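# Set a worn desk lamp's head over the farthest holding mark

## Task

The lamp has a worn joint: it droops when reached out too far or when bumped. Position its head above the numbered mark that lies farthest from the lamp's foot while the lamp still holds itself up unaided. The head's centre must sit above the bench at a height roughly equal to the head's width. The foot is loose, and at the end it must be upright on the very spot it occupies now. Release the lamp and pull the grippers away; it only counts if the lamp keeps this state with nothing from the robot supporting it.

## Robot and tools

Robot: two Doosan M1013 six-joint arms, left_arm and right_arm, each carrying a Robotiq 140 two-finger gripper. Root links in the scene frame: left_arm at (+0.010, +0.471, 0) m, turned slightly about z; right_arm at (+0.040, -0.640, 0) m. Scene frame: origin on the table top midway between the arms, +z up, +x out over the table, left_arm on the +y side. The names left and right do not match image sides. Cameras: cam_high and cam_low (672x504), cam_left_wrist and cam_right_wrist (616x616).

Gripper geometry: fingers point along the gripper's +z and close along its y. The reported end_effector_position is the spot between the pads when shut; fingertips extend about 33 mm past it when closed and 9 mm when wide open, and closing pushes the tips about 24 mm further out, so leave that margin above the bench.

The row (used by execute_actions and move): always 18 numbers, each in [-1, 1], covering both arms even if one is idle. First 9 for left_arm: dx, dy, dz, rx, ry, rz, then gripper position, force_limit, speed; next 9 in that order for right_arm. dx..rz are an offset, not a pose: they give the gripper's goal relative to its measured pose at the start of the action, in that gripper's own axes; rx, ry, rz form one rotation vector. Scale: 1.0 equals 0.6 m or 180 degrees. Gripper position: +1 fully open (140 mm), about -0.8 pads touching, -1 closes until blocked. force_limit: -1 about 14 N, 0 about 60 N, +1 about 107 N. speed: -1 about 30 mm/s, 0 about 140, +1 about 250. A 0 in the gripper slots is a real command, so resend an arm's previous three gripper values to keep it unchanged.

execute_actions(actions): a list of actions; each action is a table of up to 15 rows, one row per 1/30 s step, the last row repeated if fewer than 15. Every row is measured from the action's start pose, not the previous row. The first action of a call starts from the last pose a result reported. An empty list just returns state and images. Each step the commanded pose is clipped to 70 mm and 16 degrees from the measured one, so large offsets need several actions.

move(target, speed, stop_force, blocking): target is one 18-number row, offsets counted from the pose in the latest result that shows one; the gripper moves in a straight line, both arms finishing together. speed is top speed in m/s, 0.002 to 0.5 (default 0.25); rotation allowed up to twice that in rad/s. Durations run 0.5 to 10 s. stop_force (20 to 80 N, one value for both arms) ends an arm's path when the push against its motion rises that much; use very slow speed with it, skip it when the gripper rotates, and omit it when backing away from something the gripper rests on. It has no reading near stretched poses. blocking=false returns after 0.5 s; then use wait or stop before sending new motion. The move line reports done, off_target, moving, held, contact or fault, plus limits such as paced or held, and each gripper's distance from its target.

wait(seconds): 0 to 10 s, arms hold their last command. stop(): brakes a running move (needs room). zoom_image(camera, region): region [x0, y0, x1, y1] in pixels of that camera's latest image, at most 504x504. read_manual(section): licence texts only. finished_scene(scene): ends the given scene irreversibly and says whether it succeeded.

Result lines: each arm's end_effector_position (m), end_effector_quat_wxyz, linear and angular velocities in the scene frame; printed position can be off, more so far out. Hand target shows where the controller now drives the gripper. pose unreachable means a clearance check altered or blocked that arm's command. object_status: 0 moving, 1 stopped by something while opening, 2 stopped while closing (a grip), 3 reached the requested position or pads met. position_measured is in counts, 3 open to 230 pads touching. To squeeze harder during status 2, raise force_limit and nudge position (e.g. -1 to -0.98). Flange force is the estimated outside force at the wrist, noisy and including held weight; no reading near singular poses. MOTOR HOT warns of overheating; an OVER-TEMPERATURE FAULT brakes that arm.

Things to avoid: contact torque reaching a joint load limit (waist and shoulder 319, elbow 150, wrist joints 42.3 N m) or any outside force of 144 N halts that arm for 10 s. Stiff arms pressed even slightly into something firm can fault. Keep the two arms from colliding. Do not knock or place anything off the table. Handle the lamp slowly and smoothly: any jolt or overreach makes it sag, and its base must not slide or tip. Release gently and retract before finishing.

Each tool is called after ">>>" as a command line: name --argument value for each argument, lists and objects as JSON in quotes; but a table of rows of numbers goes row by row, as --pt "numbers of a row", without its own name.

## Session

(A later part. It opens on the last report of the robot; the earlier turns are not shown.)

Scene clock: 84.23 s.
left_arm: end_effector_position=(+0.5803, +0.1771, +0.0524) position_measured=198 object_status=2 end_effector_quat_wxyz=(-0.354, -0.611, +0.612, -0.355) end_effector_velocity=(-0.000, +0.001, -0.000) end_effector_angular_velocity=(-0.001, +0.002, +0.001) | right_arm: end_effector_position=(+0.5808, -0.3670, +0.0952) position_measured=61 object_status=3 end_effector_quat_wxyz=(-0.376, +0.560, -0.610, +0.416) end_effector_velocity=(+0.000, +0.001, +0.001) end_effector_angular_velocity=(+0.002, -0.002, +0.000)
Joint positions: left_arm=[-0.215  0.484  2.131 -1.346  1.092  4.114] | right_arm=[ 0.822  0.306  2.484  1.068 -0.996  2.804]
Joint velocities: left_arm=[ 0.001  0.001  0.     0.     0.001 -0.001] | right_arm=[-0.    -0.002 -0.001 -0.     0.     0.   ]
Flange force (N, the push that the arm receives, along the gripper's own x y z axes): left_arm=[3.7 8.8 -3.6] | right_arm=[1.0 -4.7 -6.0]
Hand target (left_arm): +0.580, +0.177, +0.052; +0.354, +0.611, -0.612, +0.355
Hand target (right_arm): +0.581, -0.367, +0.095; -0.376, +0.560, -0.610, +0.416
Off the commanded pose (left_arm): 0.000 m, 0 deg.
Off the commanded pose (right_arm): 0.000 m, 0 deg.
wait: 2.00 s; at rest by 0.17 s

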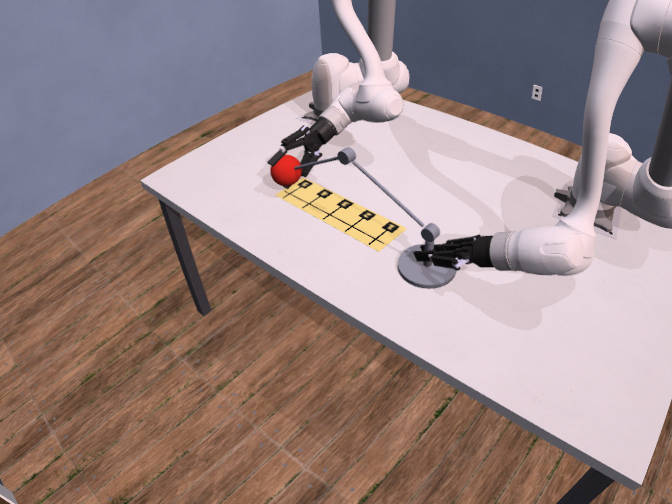

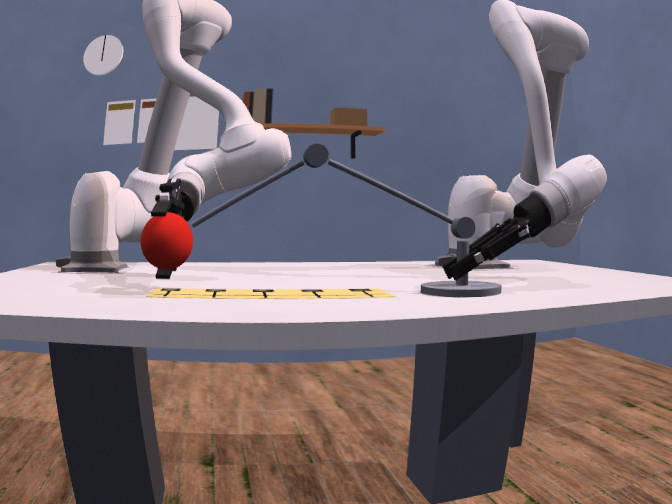

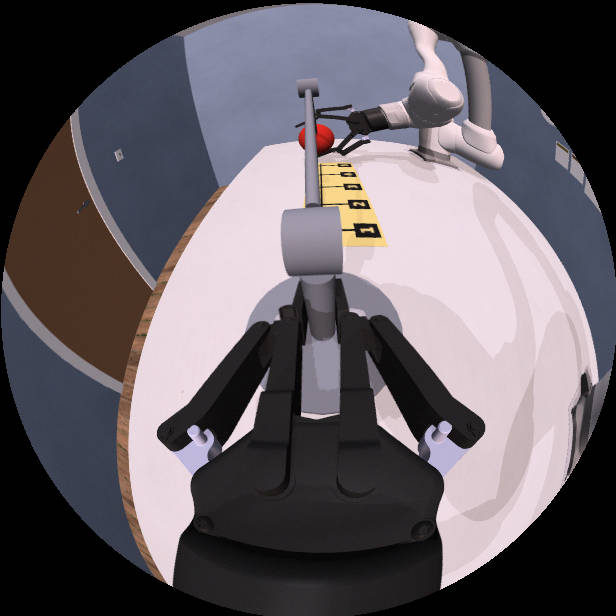

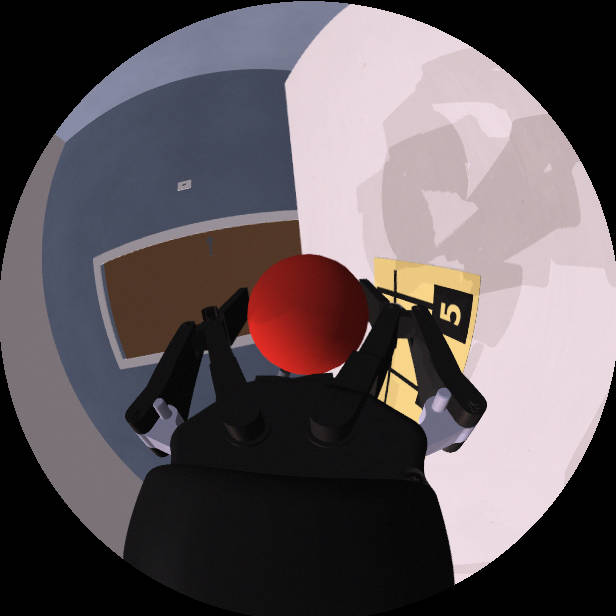

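>>> execute_actions --actions '[[[0,0,0,0,0,0,-1,0,-0.4, 0,0,0,0,0,0,0.64,0,-1]]]'

>>> wait --seconds 1.5

>>> zoom_image --camera "cam_low" --region '[100, 190, 260, 310]'

Scene clock: 85.40 s.
left_arm: end_effector_position=(+0.5803, +0.1771, +0.0524) position_measured=198 object_status=2 end_effector_quat_wxyz=(-0.354, -0.611, +0.612, -0.355) end_effector_velocity=(+0.001, +0.001, -0.000) end_effector_angular_velocity=(-0.000, +0.000, +0.001) | right_arm: end_effector_position=(+0.5808, -0.3670, +0.0952) position_measured=48 object_status=3 end_effector_quat_wxyz=(-0.376, +0.560, -0.610, +0.416) end_effector_velocity=(+0.000, +0.000, +0.000) end_effector_angular_velocity=(-0.001, -0.000, +0.001)
Joint positions: left_arm=[-0.215  0.484  2.131 -1.346  1.092  4.114] | right_arm=[ 0.822  0.306  2.484  1.068 -0.996  2.804]
Joint velocities: left_arm=[ 0.001  0.001 -0.001 -0.     0.    -0.   ] | right_arm=[-0.    -0.    -0.    -0.     0.    -0.001]
Flange force (N, the push that the arm receives, along the gripper's own x y z axes): left_arm=[0.2 8.4 -5.1] | right_arm=[4.5 -7.3 -4.4]
Hand target (left_arm): +0.580, +0.177, +0.052; +0.354, +0.611, -0.612, +0.355
Hand target (right_arm): +0.581, -0.367, +0.095; -0.376, +0.560, -0.610, +0.416
Off the commanded pose (left_arm): 0.000 m, 0 deg.
Off the commanded pose (right_arm): 0.000 m, 0 deg.

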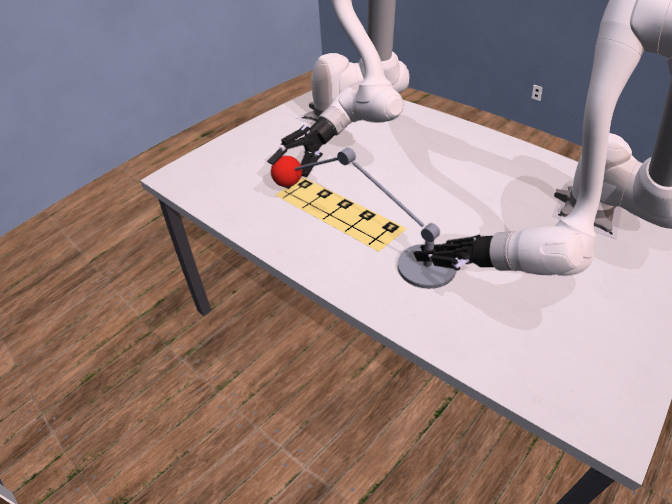

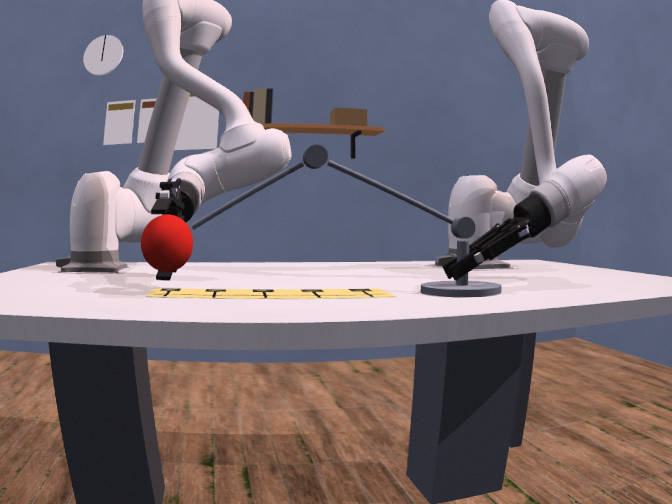

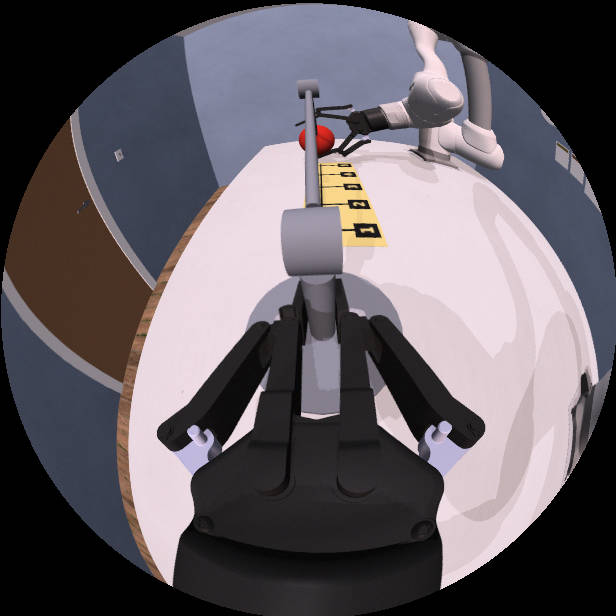

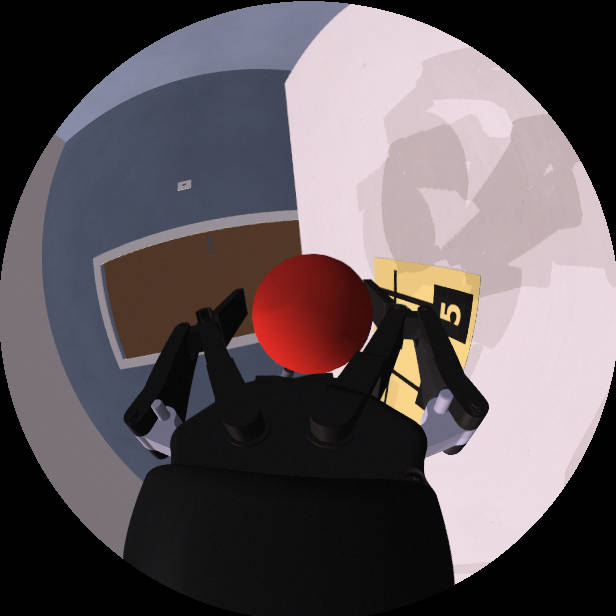

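Scene clock: 86.90 s.
left_arm: end_effector_position=(+0.5803, +0.1771, +0.0524) position_measured=198 object_status=2 end_effector_quat_wxyz=(-0.354, -0.611, +0.612, -0.355) end_effector_velocity=(+0.001, +0.000, +0.000) end_effector_angular_velocity=(+0.001, -0.001, +0.001) | right_arm: end_effector_position=(+0.5808, -0.3670, +0.0952) position_measured=48 object_status=3 end_effector_quat_wxyz=(-0.376, +0.560, -0.610, +0.416) end_effector_velocity=(-0.000, +0.000, +0.000) end_effector_angular_velocity=(-0.001, -0.000, +0.002)
Joint positions: left_arm=[-0.215  0.484  2.131 -1.346  1.092  4.114] | right_arm=[ 0.822  0.306  2.484  1.068 -0.996  2.804]
Joint velocities: left_arm=[ 0.001 -0.    -0.001  0.    -0.001 -0.   ] | right_arm=[ 0.    -0.     0.001 -0.003 -0.     0.   ]
Flange force (N, the push that the arm receives, along the gripper's own x y z axes): left_arm=[7.1 8.5 -5.1] | right_arm=[0.9 -2.6 -7.9]
Hand target (left_arm): +0.580, +0.177, +0.052; +0.354, +0.611, -0.612, +0.355
Hand target (right_arm): +0.581, -0.367, +0.095; -0.376, +0.560, -0.610, +0.416
Off the commanded pose (left_arm): 0.000 m, 0 deg.
Off the commanded pose (right_arm): 0.000 m, 0 deg.
wait: 1.50 s; at rest by 0.17 s

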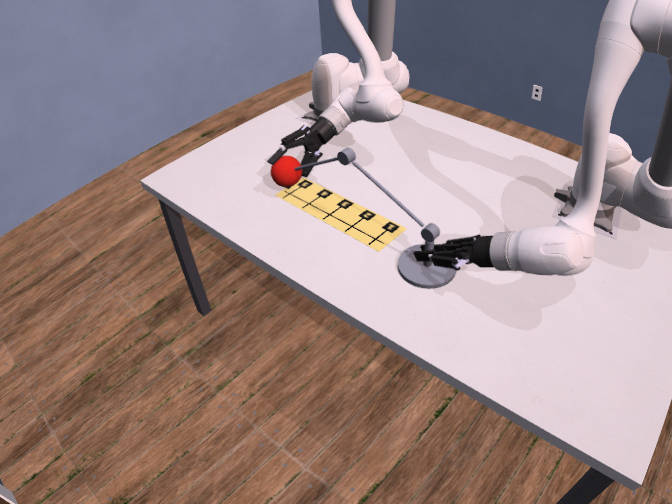

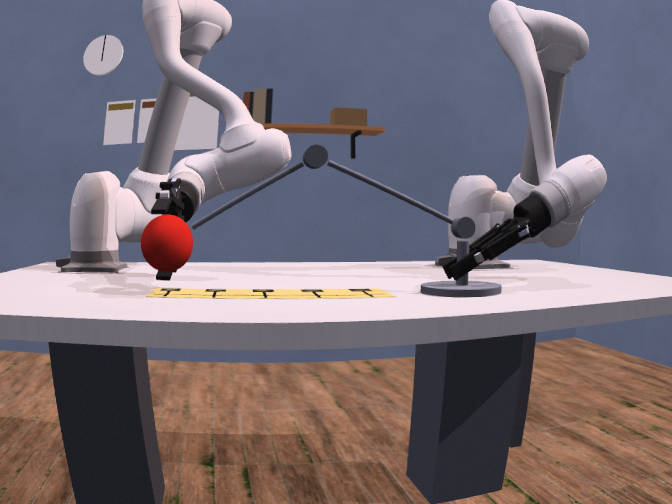

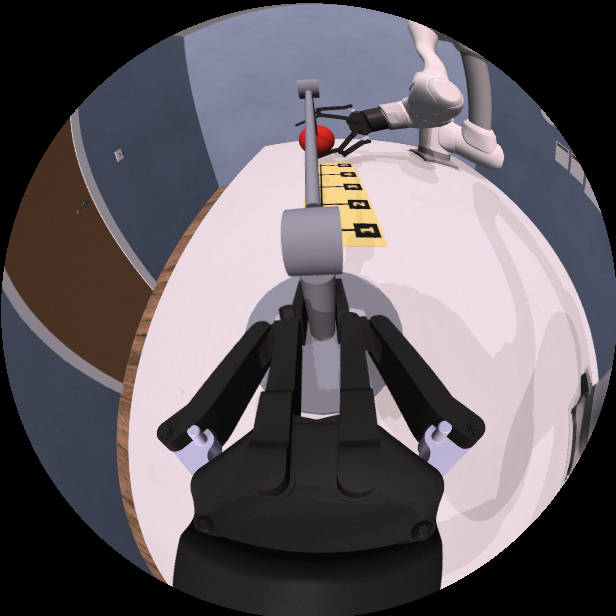

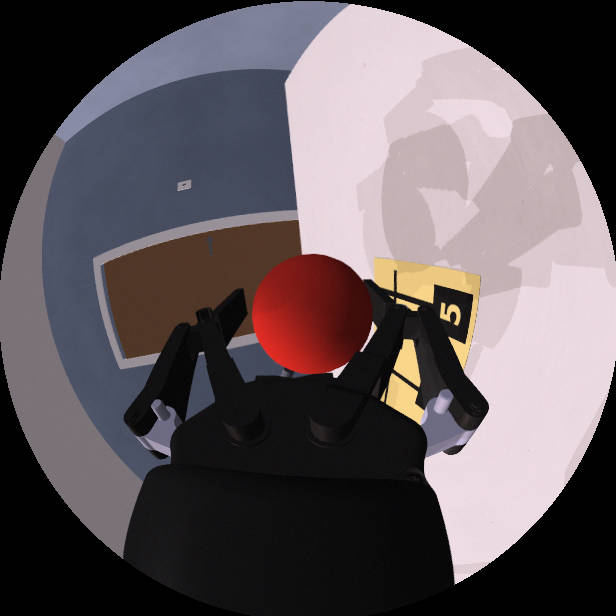

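Region (100, 190, 260, 310) of cam_low's 672x504 image, scaled by 3.150, with more detail than that image has; it fills the top 378 rows of this view, and the rest is white.

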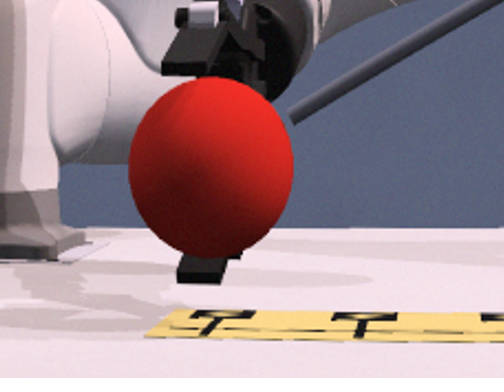

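>>> execute_actions --actions '[[[0,0,0,0,0,0,-1,0,-0.4, 0,0,0,0,0,0,-1,0,-0.7]]]'

>>> move --target '[0,0,0,0,0,0,-1,0,-0.4, -0.1514,0.0063,-0.0122,-0.0077,-0.0319,0.0796,-1,0,-0.7]' --speed 0.08

>>> zoom_image --camera "cam_low" --region '[140, 190, 300, 310]'

>>> zoom_image --camera "cam_high" --region '[260, 130, 480, 295]'

Scene clock: 89.40 s.
left_arm: end_effector_position=(+0.5803, +0.1771, +0.0524) position_measured=198 object_status=2 end_effector_quat_wxyz=(-0.354, -0.611, +0.612, -0.355) end_effector_velocity=(+0.000, +0.000, +0.000) end_effector_angular_velocity=(+0.000, -0.001, +0.001) | right_arm: end_effector_position=(+0.5808, -0.3671, +0.0952) position_measured=80 object_status=0 end_effector_quat_wxyz=(-0.376, +0.560, -0.610, +0.416) end_effector_velocity=(-0.000, -0.000, -0.000) end_effector_angular_velocity=(-0.000, +0.000, -0.000)
Joint positions: left_arm=[-0.215  0.484  2.131 -1.346  1.092  4.114] | right_arm=[ 0.822  0.306  2.484  1.068 -0.996  2.804]
Joint velocities: left_arm=[ 0.001 -0.    -0.     0.    -0.     0.   ] | right_arm=[ 0.     0.     0.001 -0.    -0.     0.   ]
Flange force (N, the push that the arm receives, along the gripper's own x y z axes): left_arm=[0.0 4.1 -12.9] | right_arm=[6.3 2.1 -7.2]
Hand target (left_arm): +0.580, +0.177, +0.052; +0.354, +0.611, -0.612, +0.355
Hand target (right_arm): +0.581, -0.367, +0.095; -0.376, +0.560, -0.610, +0.416
Off the commanded pose (left_arm): 0.000 m, 0 deg.
Off the commanded pose (right_arm): 0.000 m, 0 deg.

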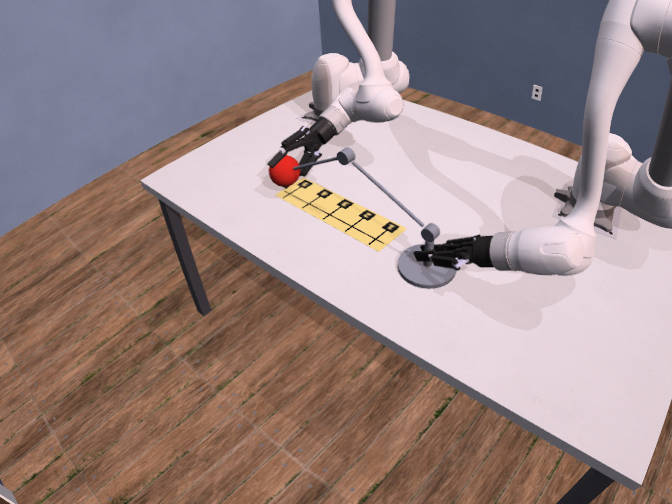

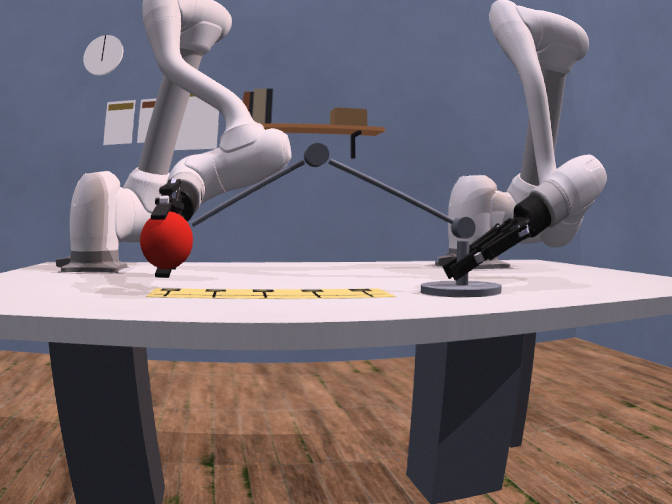

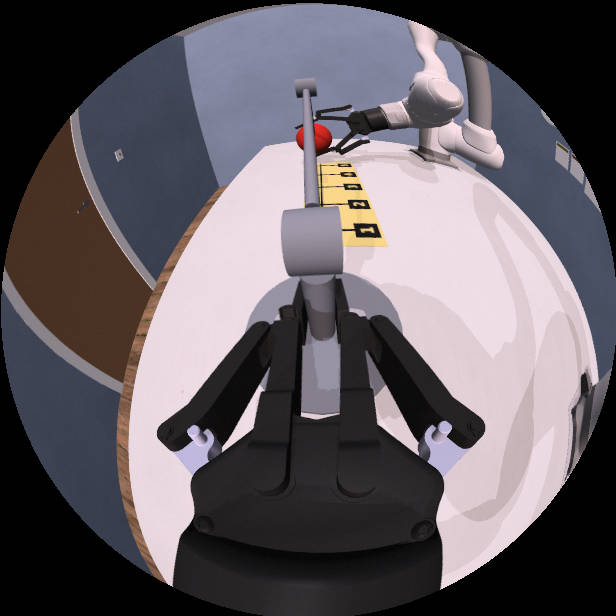

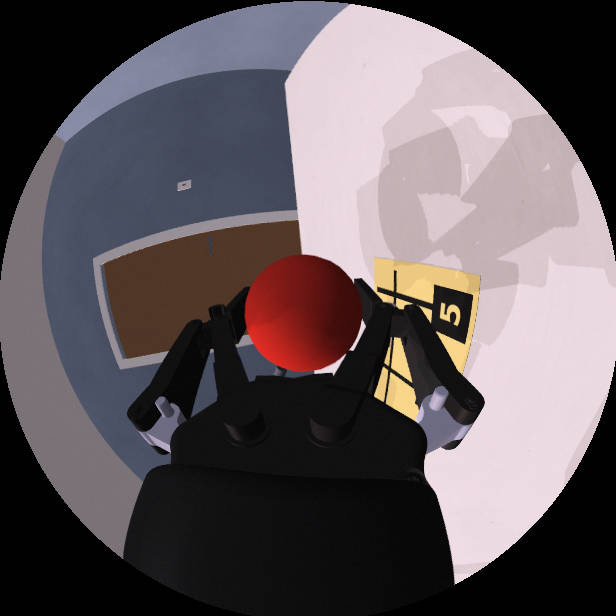

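Scene clock: 91.37 s.
left_arm: end_effector_position=(+0.5803, +0.1771, +0.0524) position_measured=198 object_status=2 end_effector_quat_wxyz=(-0.354, -0.611, +0.612, -0.355) end_effector_velocity=(+0.001, +0.000, -0.000) end_effector_angular_velocity=(+0.000, +0.000, +0.001) | right_arm: end_effector_position=(+0.5808, -0.2759, +0.0936) position_measured=80 object_status=2 end_effector_quat_wxyz=(+0.448, -0.504, +0.660, -0.330) end_effector_velocity=(-0.000, -0.000, -0.001) end_effector_angular_velocity=(+0.001, +0.001, -0.001)
Joint positions: left_arm=[-0.215  0.484  2.131 -1.346  1.092  4.114] | right_arm=[ 0.913  0.345  2.399  1.08  -0.958  3.048]
Joint velocities: left_arm=[ 0.     0.001 -0.001 -0.    -0.    -0.001] | right_arm=[ 0.     0.001  0.     0.001 -0.     0.001]
Flange force (N, the push that the arm receives, along the gripper's own x y z axes): left_arm=[2.7 10.5 -24.9] | right_arm=[14.3 -3.2 -1.5]
Hand target (left_arm): +0.580, +0.177, +0.052; +0.354, +0.611, -0.612, +0.355
Hand target (right_arm): +0.581, -0.276, +0.094; +0.448, -0.504, +0.660, -0.330
Off the commanded pose (left_arm): 0.000 m, 0 deg.
Off the commanded pose (right_arm): 0.000 m, 0 deg.
move: done

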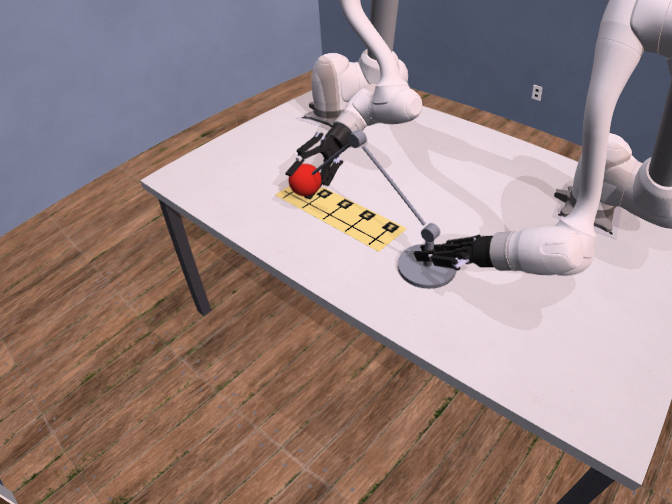

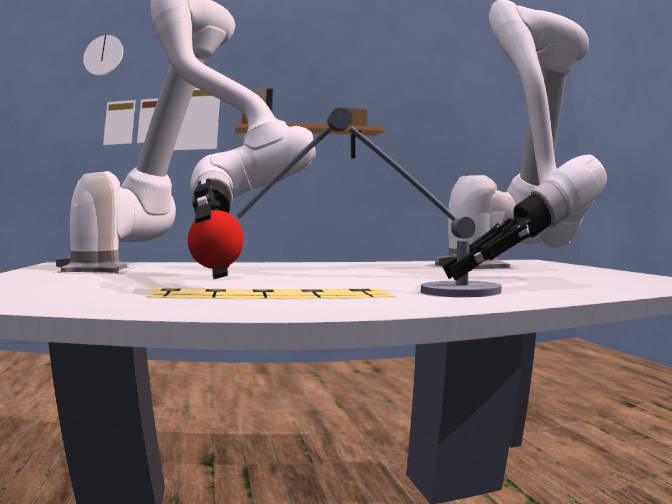

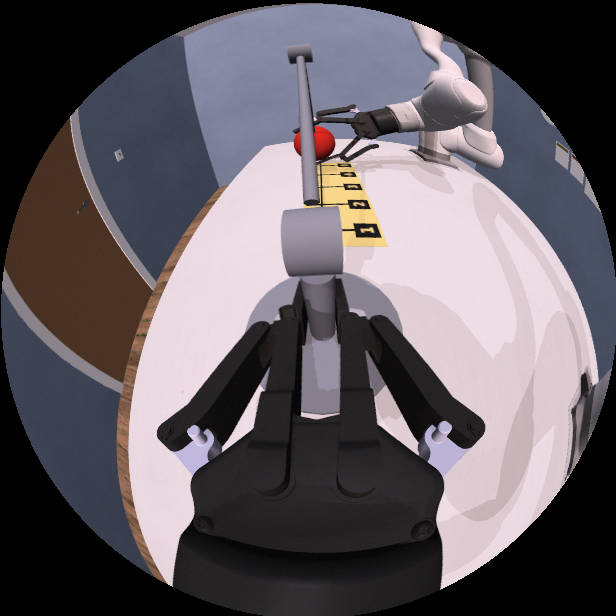

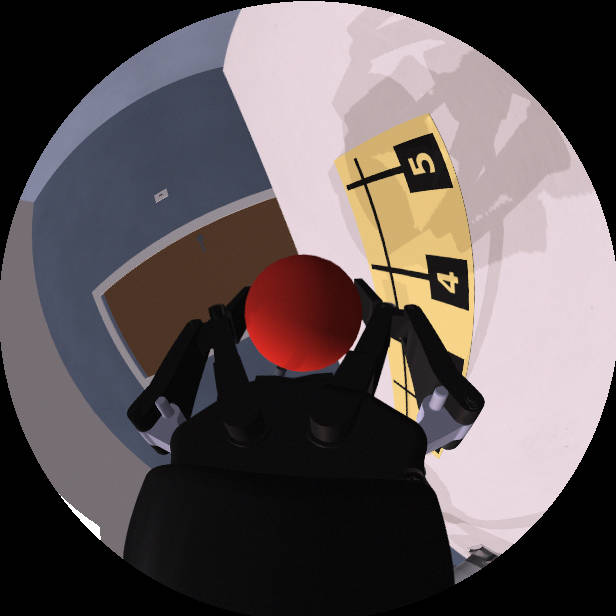

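Region (140, 190, 300, 310) of cam_low's 672x504 image, scaled by 3.150, with more detail than that image has; it fills the top 378 rows of this view, and the rest is white.

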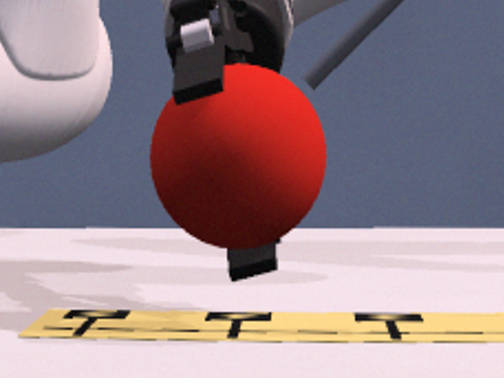

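Region (260, 130, 480, 295) of cam_high's 672x504 image, scaled by 2.291, with more detail than that image has; it fills the top 378 rows of this view, and the rest is white.

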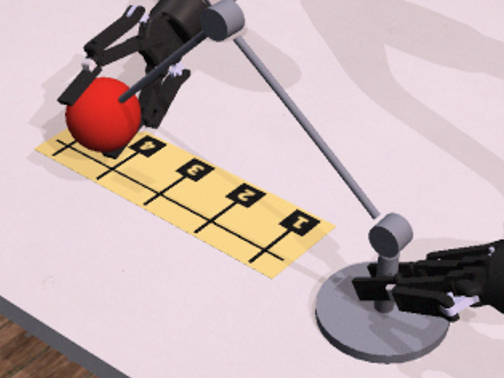

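>>> zoom_image --camera "cam_left_wrist" --region '[260, 100, 400, 260]'

Region (260, 100, 400, 260) of cam_left_wrist's 616x616 image, scaled by 3.150, with more detail than that image has; it fills the left 441 columns of this view, and the rest is white.

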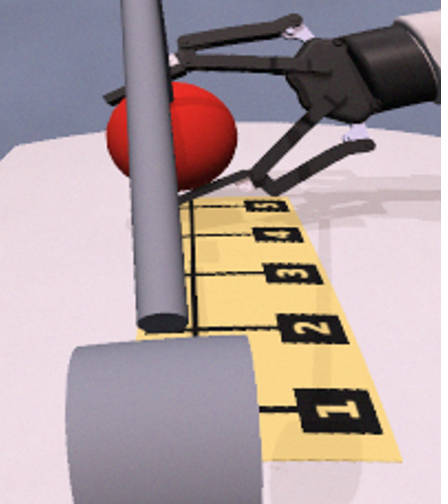

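>>> move --target '[0,0,0,0,0,0,-1,0,-0.4, -0.0006,-0.0012,-0.0122,0.0014,0.0051,-0.0006,-1,0,-0.7]' --speed 0.03

>>> execute_actions --actions '[[[0,0,0,0,0,0,-1,0,-0.4, 0,0,0,0,0,0,0.54,0,-1]]]'

>>> wait --seconds 1.5

>>> zoom_image --camera "cam_low" --region '[140, 190, 300, 310]'

>>> zoom_image --camera "cam_left_wrist" --region '[260, 100, 400, 260]'

Scene clock: 96.03 s.
left_arm: end_effector_position=(+0.5803, +0.1771, +0.0524) position_measured=198 object_status=2 end_effector_quat_wxyz=(-0.354, -0.611, +0.612, -0.355) end_effector_velocity=(+0.001, +0.001, +0.000) end_effector_angular_velocity=(+0.000, -0.000, +0.002) | right_arm: end_effector_position=(+0.5743, -0.2758, +0.0972) position_measured=80 object_status=2 end_effector_quat_wxyz=(+0.444, -0.501, +0.663, -0.336) end_effector_velocity=(-0.000, -0.000, -0.000) end_effector_angular_velocity=(+0.001, +0.001, -0.002)
Joint positions: left_arm=[-0.215  0.484  2.131 -1.346  1.092  4.114] | right_arm=[ 0.933  0.339  2.396  1.125 -0.967  3.021]
Joint velocities: left_arm=[ 0.001 -0.    -0.001 -0.    -0.    -0.001] | right_arm=[ 0.     0.    -0.     0.002 -0.     0.001]
Flange force (N, the push that the arm receives, along the gripper's own x y z axes): left_arm=[2.4 19.2 -24.3] | right_arm=[13.2 -7.0 -3.9]
Hand target (left_arm): +0.580, +0.177, +0.052; +0.354, +0.611, -0.612, +0.355
Hand target (right_arm): +0.574, -0.276, +0.097; +0.444, -0.501, +0.663, -0.336
Off the commanded pose (left_arm): 0.000 m, 0 deg.
Off the commanded pose (right_arm): 0.000 m, 0 deg.
move: done

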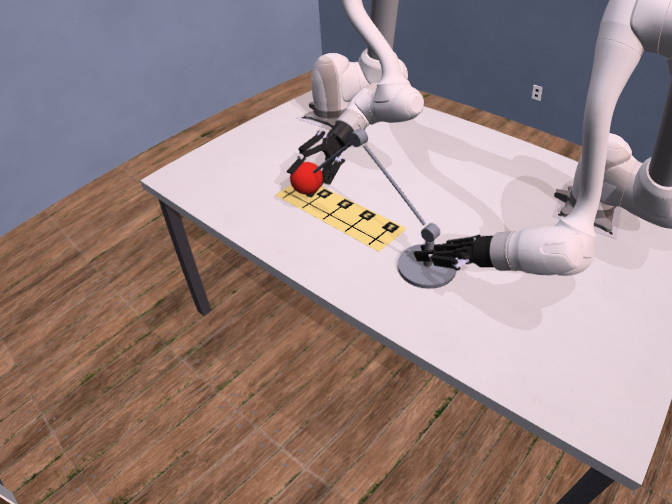

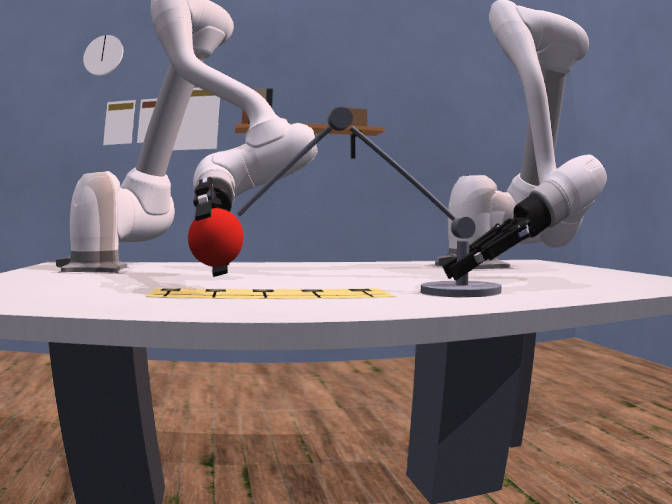

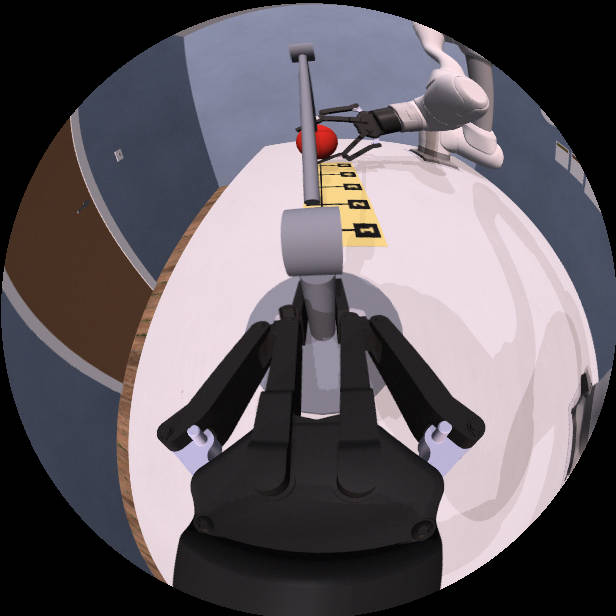

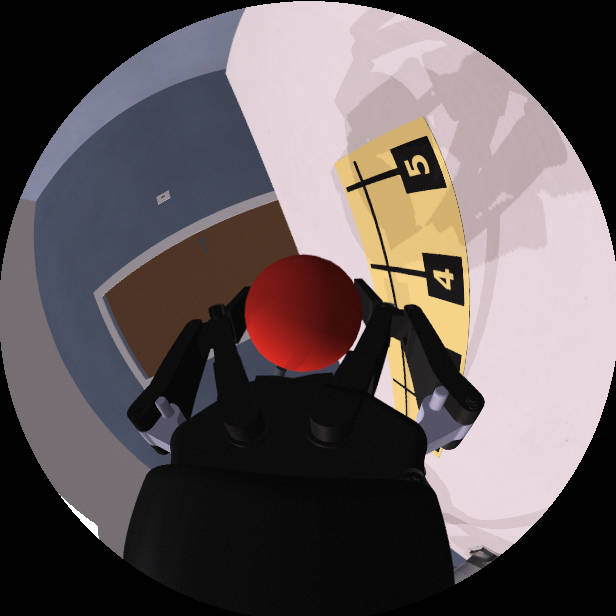

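Scene clock: 96.53 s.
left_arm: end_effector_position=(+0.5803, +0.1771, +0.0524) position_measured=198 object_status=2 end_effector_quat_wxyz=(-0.354, -0.611, +0.612, -0.355) end_effector_velocity=(+0.001, +0.001, +0.000) end_effector_angular_velocity=(+0.000, -0.002, +0.001) | right_arm: end_effector_position=(+0.5743, -0.2757, +0.0972) position_measured=61 object_status=0 end_effector_quat_wxyz=(+0.444, -0.501, +0.663, -0.335) end_effector_velocity=(-0.001, -0.001, +0.000) end_effector_angular_velocity=(-0.001, +0.000, +0.000)
Joint positions: left_arm=[-0.215  0.484  2.131 -1.346  1.092  4.114] | right_arm=[ 0.934  0.339  2.396  1.125 -0.967  3.02 ]
Joint velocities: left_arm=[ 0.001 -0.001  0.    -0.    -0.     0.001] | right_arm=[ 0.    -0.001  0.002  0.    -0.    -0.001]
Flange force (N, the push that the arm receives, along the gripper's own x y z axes): left_arm=[2.1 14.5 -14.8] | right_arm=[0.3 -6.9 -2.4]
Hand target (left_arm): +0.580, +0.177, +0.052; +0.354, +0.611, -0.612, +0.355
Hand target (right_arm): +0.574, -0.276, +0.097; +0.444, -0.501, +0.663, -0.336
Off the commanded pose (left_arm): 0.000 m, 0 deg.
Off the commanded pose (right_arm): 0.000 m, 0 deg.

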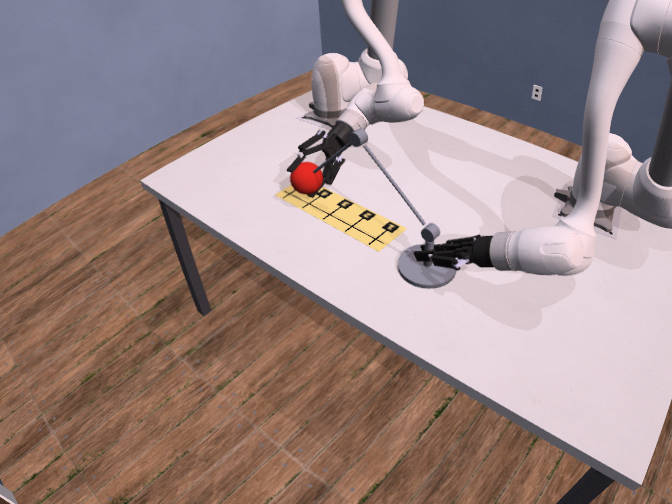

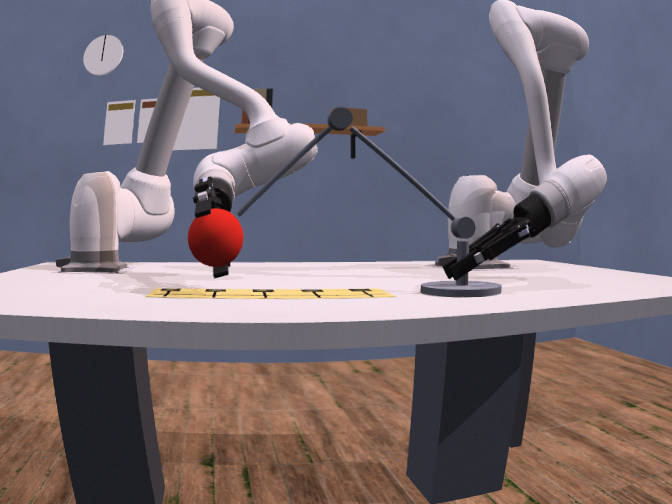

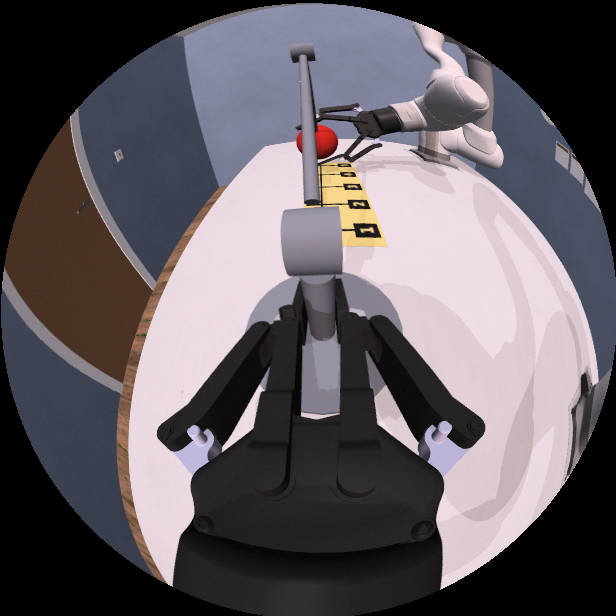

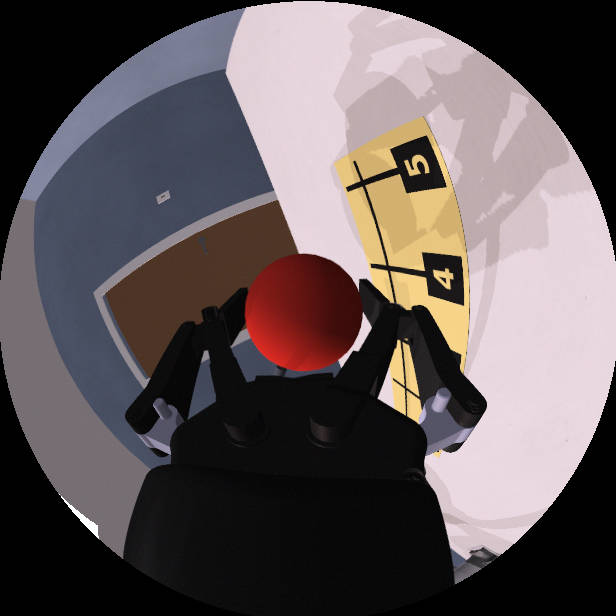

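Scene clock: 98.03 s.
left_arm: end_effector_position=(+0.5803, +0.1771, +0.0524) position_measured=198 object_status=2 end_effector_quat_wxyz=(-0.354, -0.611, +0.612, -0.355) end_effector_velocity=(+0.000, +0.000, -0.000) end_effector_angular_velocity=(-0.000, -0.000, +0.000) | right_arm: end_effector_position=(+0.5743, -0.2758, +0.0972) position_measured=61 object_status=3 end_effector_quat_wxyz=(+0.444, -0.501, +0.663, -0.336) end_effector_velocity=(+0.000, +0.000, +0.000) end_effector_angular_velocity=(+0.000, -0.001, +0.001)
Joint positions: left_arm=[-0.215  0.484  2.131 -1.346  1.092  4.114] | right_arm=[ 0.933  0.339  2.396  1.125 -0.967  3.021]
Joint velocities: left_arm=[ 0.001  0.    -0.     0.     0.     0.   ] | right_arm=[ 0.    -0.    -0.    -0.001  0.    -0.   ]
Flange force (N, the push that the arm receives, along the gripper's own x y z axes): left_arm=[6.2 14.7 -10.9] | right_arm=[-3.5 -0.2 -6.7]
Hand target (left_arm): +0.580, +0.177, +0.052; +0.354, +0.611, -0.612, +0.355
Hand target (right_arm): +0.574, -0.276, +0.097; +0.444, -0.501, +0.663, -0.336
Off the commanded pose (left_arm): 0.000 m, 0 deg.
Off the commanded pose (right_arm): 0.000 m, 0 deg.
wait: 1.50 s; at rest by 0.17 s

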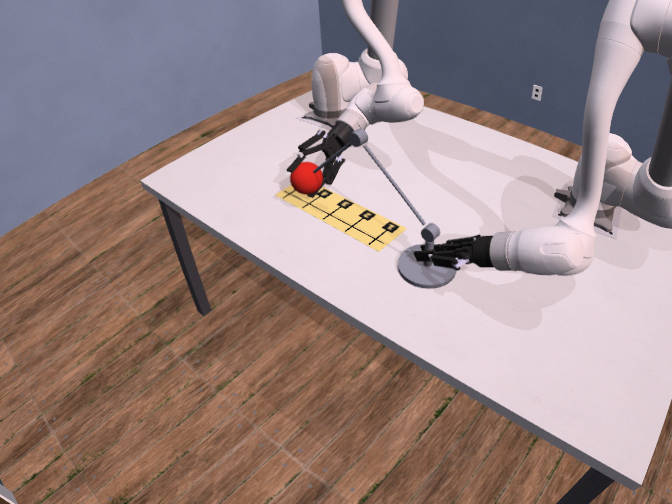

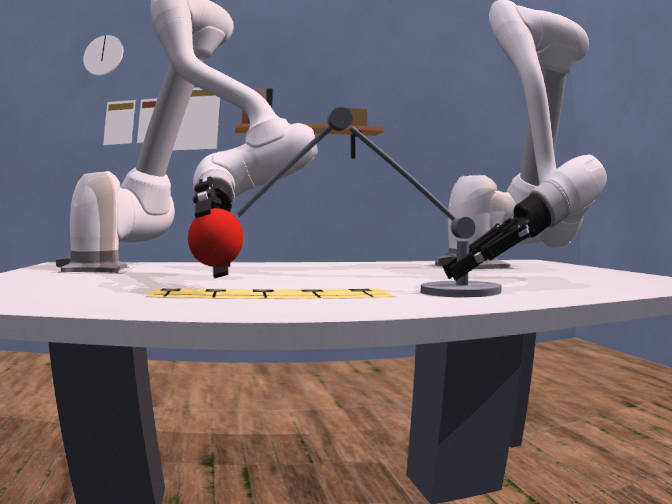

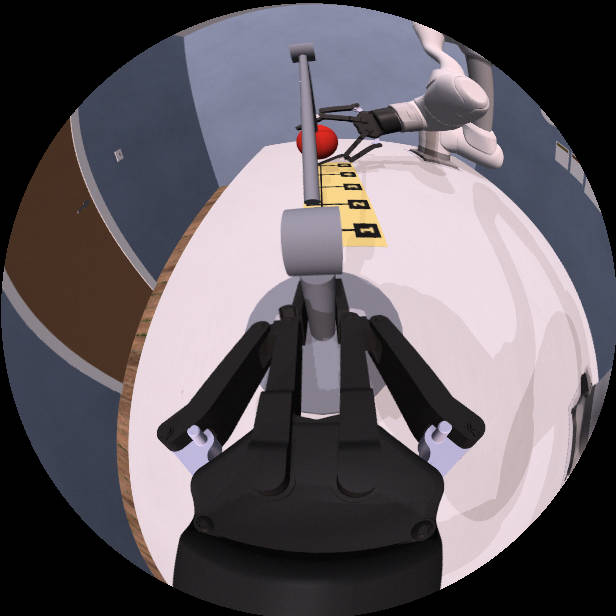

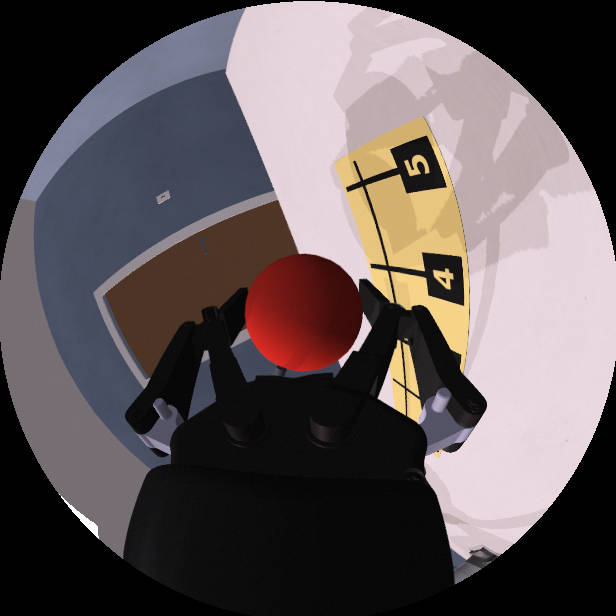

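Region (140, 190, 300, 310) of cam_low's 672x504 image, scaled by 3.150, with more detail than that image has; it fills the top 378 rows of this view, and the rest is white.

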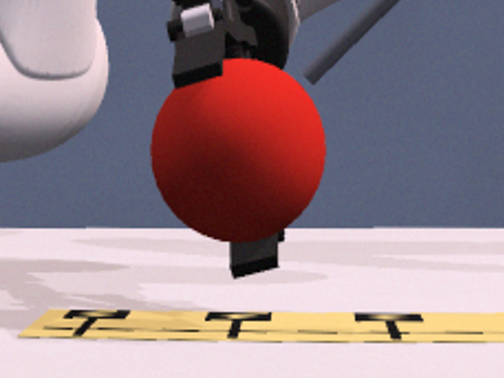

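Region (260, 100, 400, 260) of cam_left_wrist's 616x616 image, scaled by 3.150, with more detail than that image has; it fills the left 441 columns of this view, and the rest is white.

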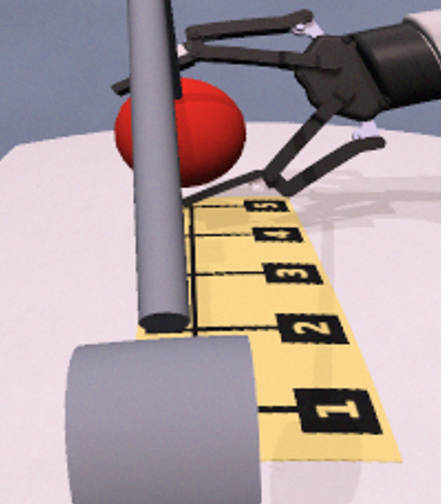

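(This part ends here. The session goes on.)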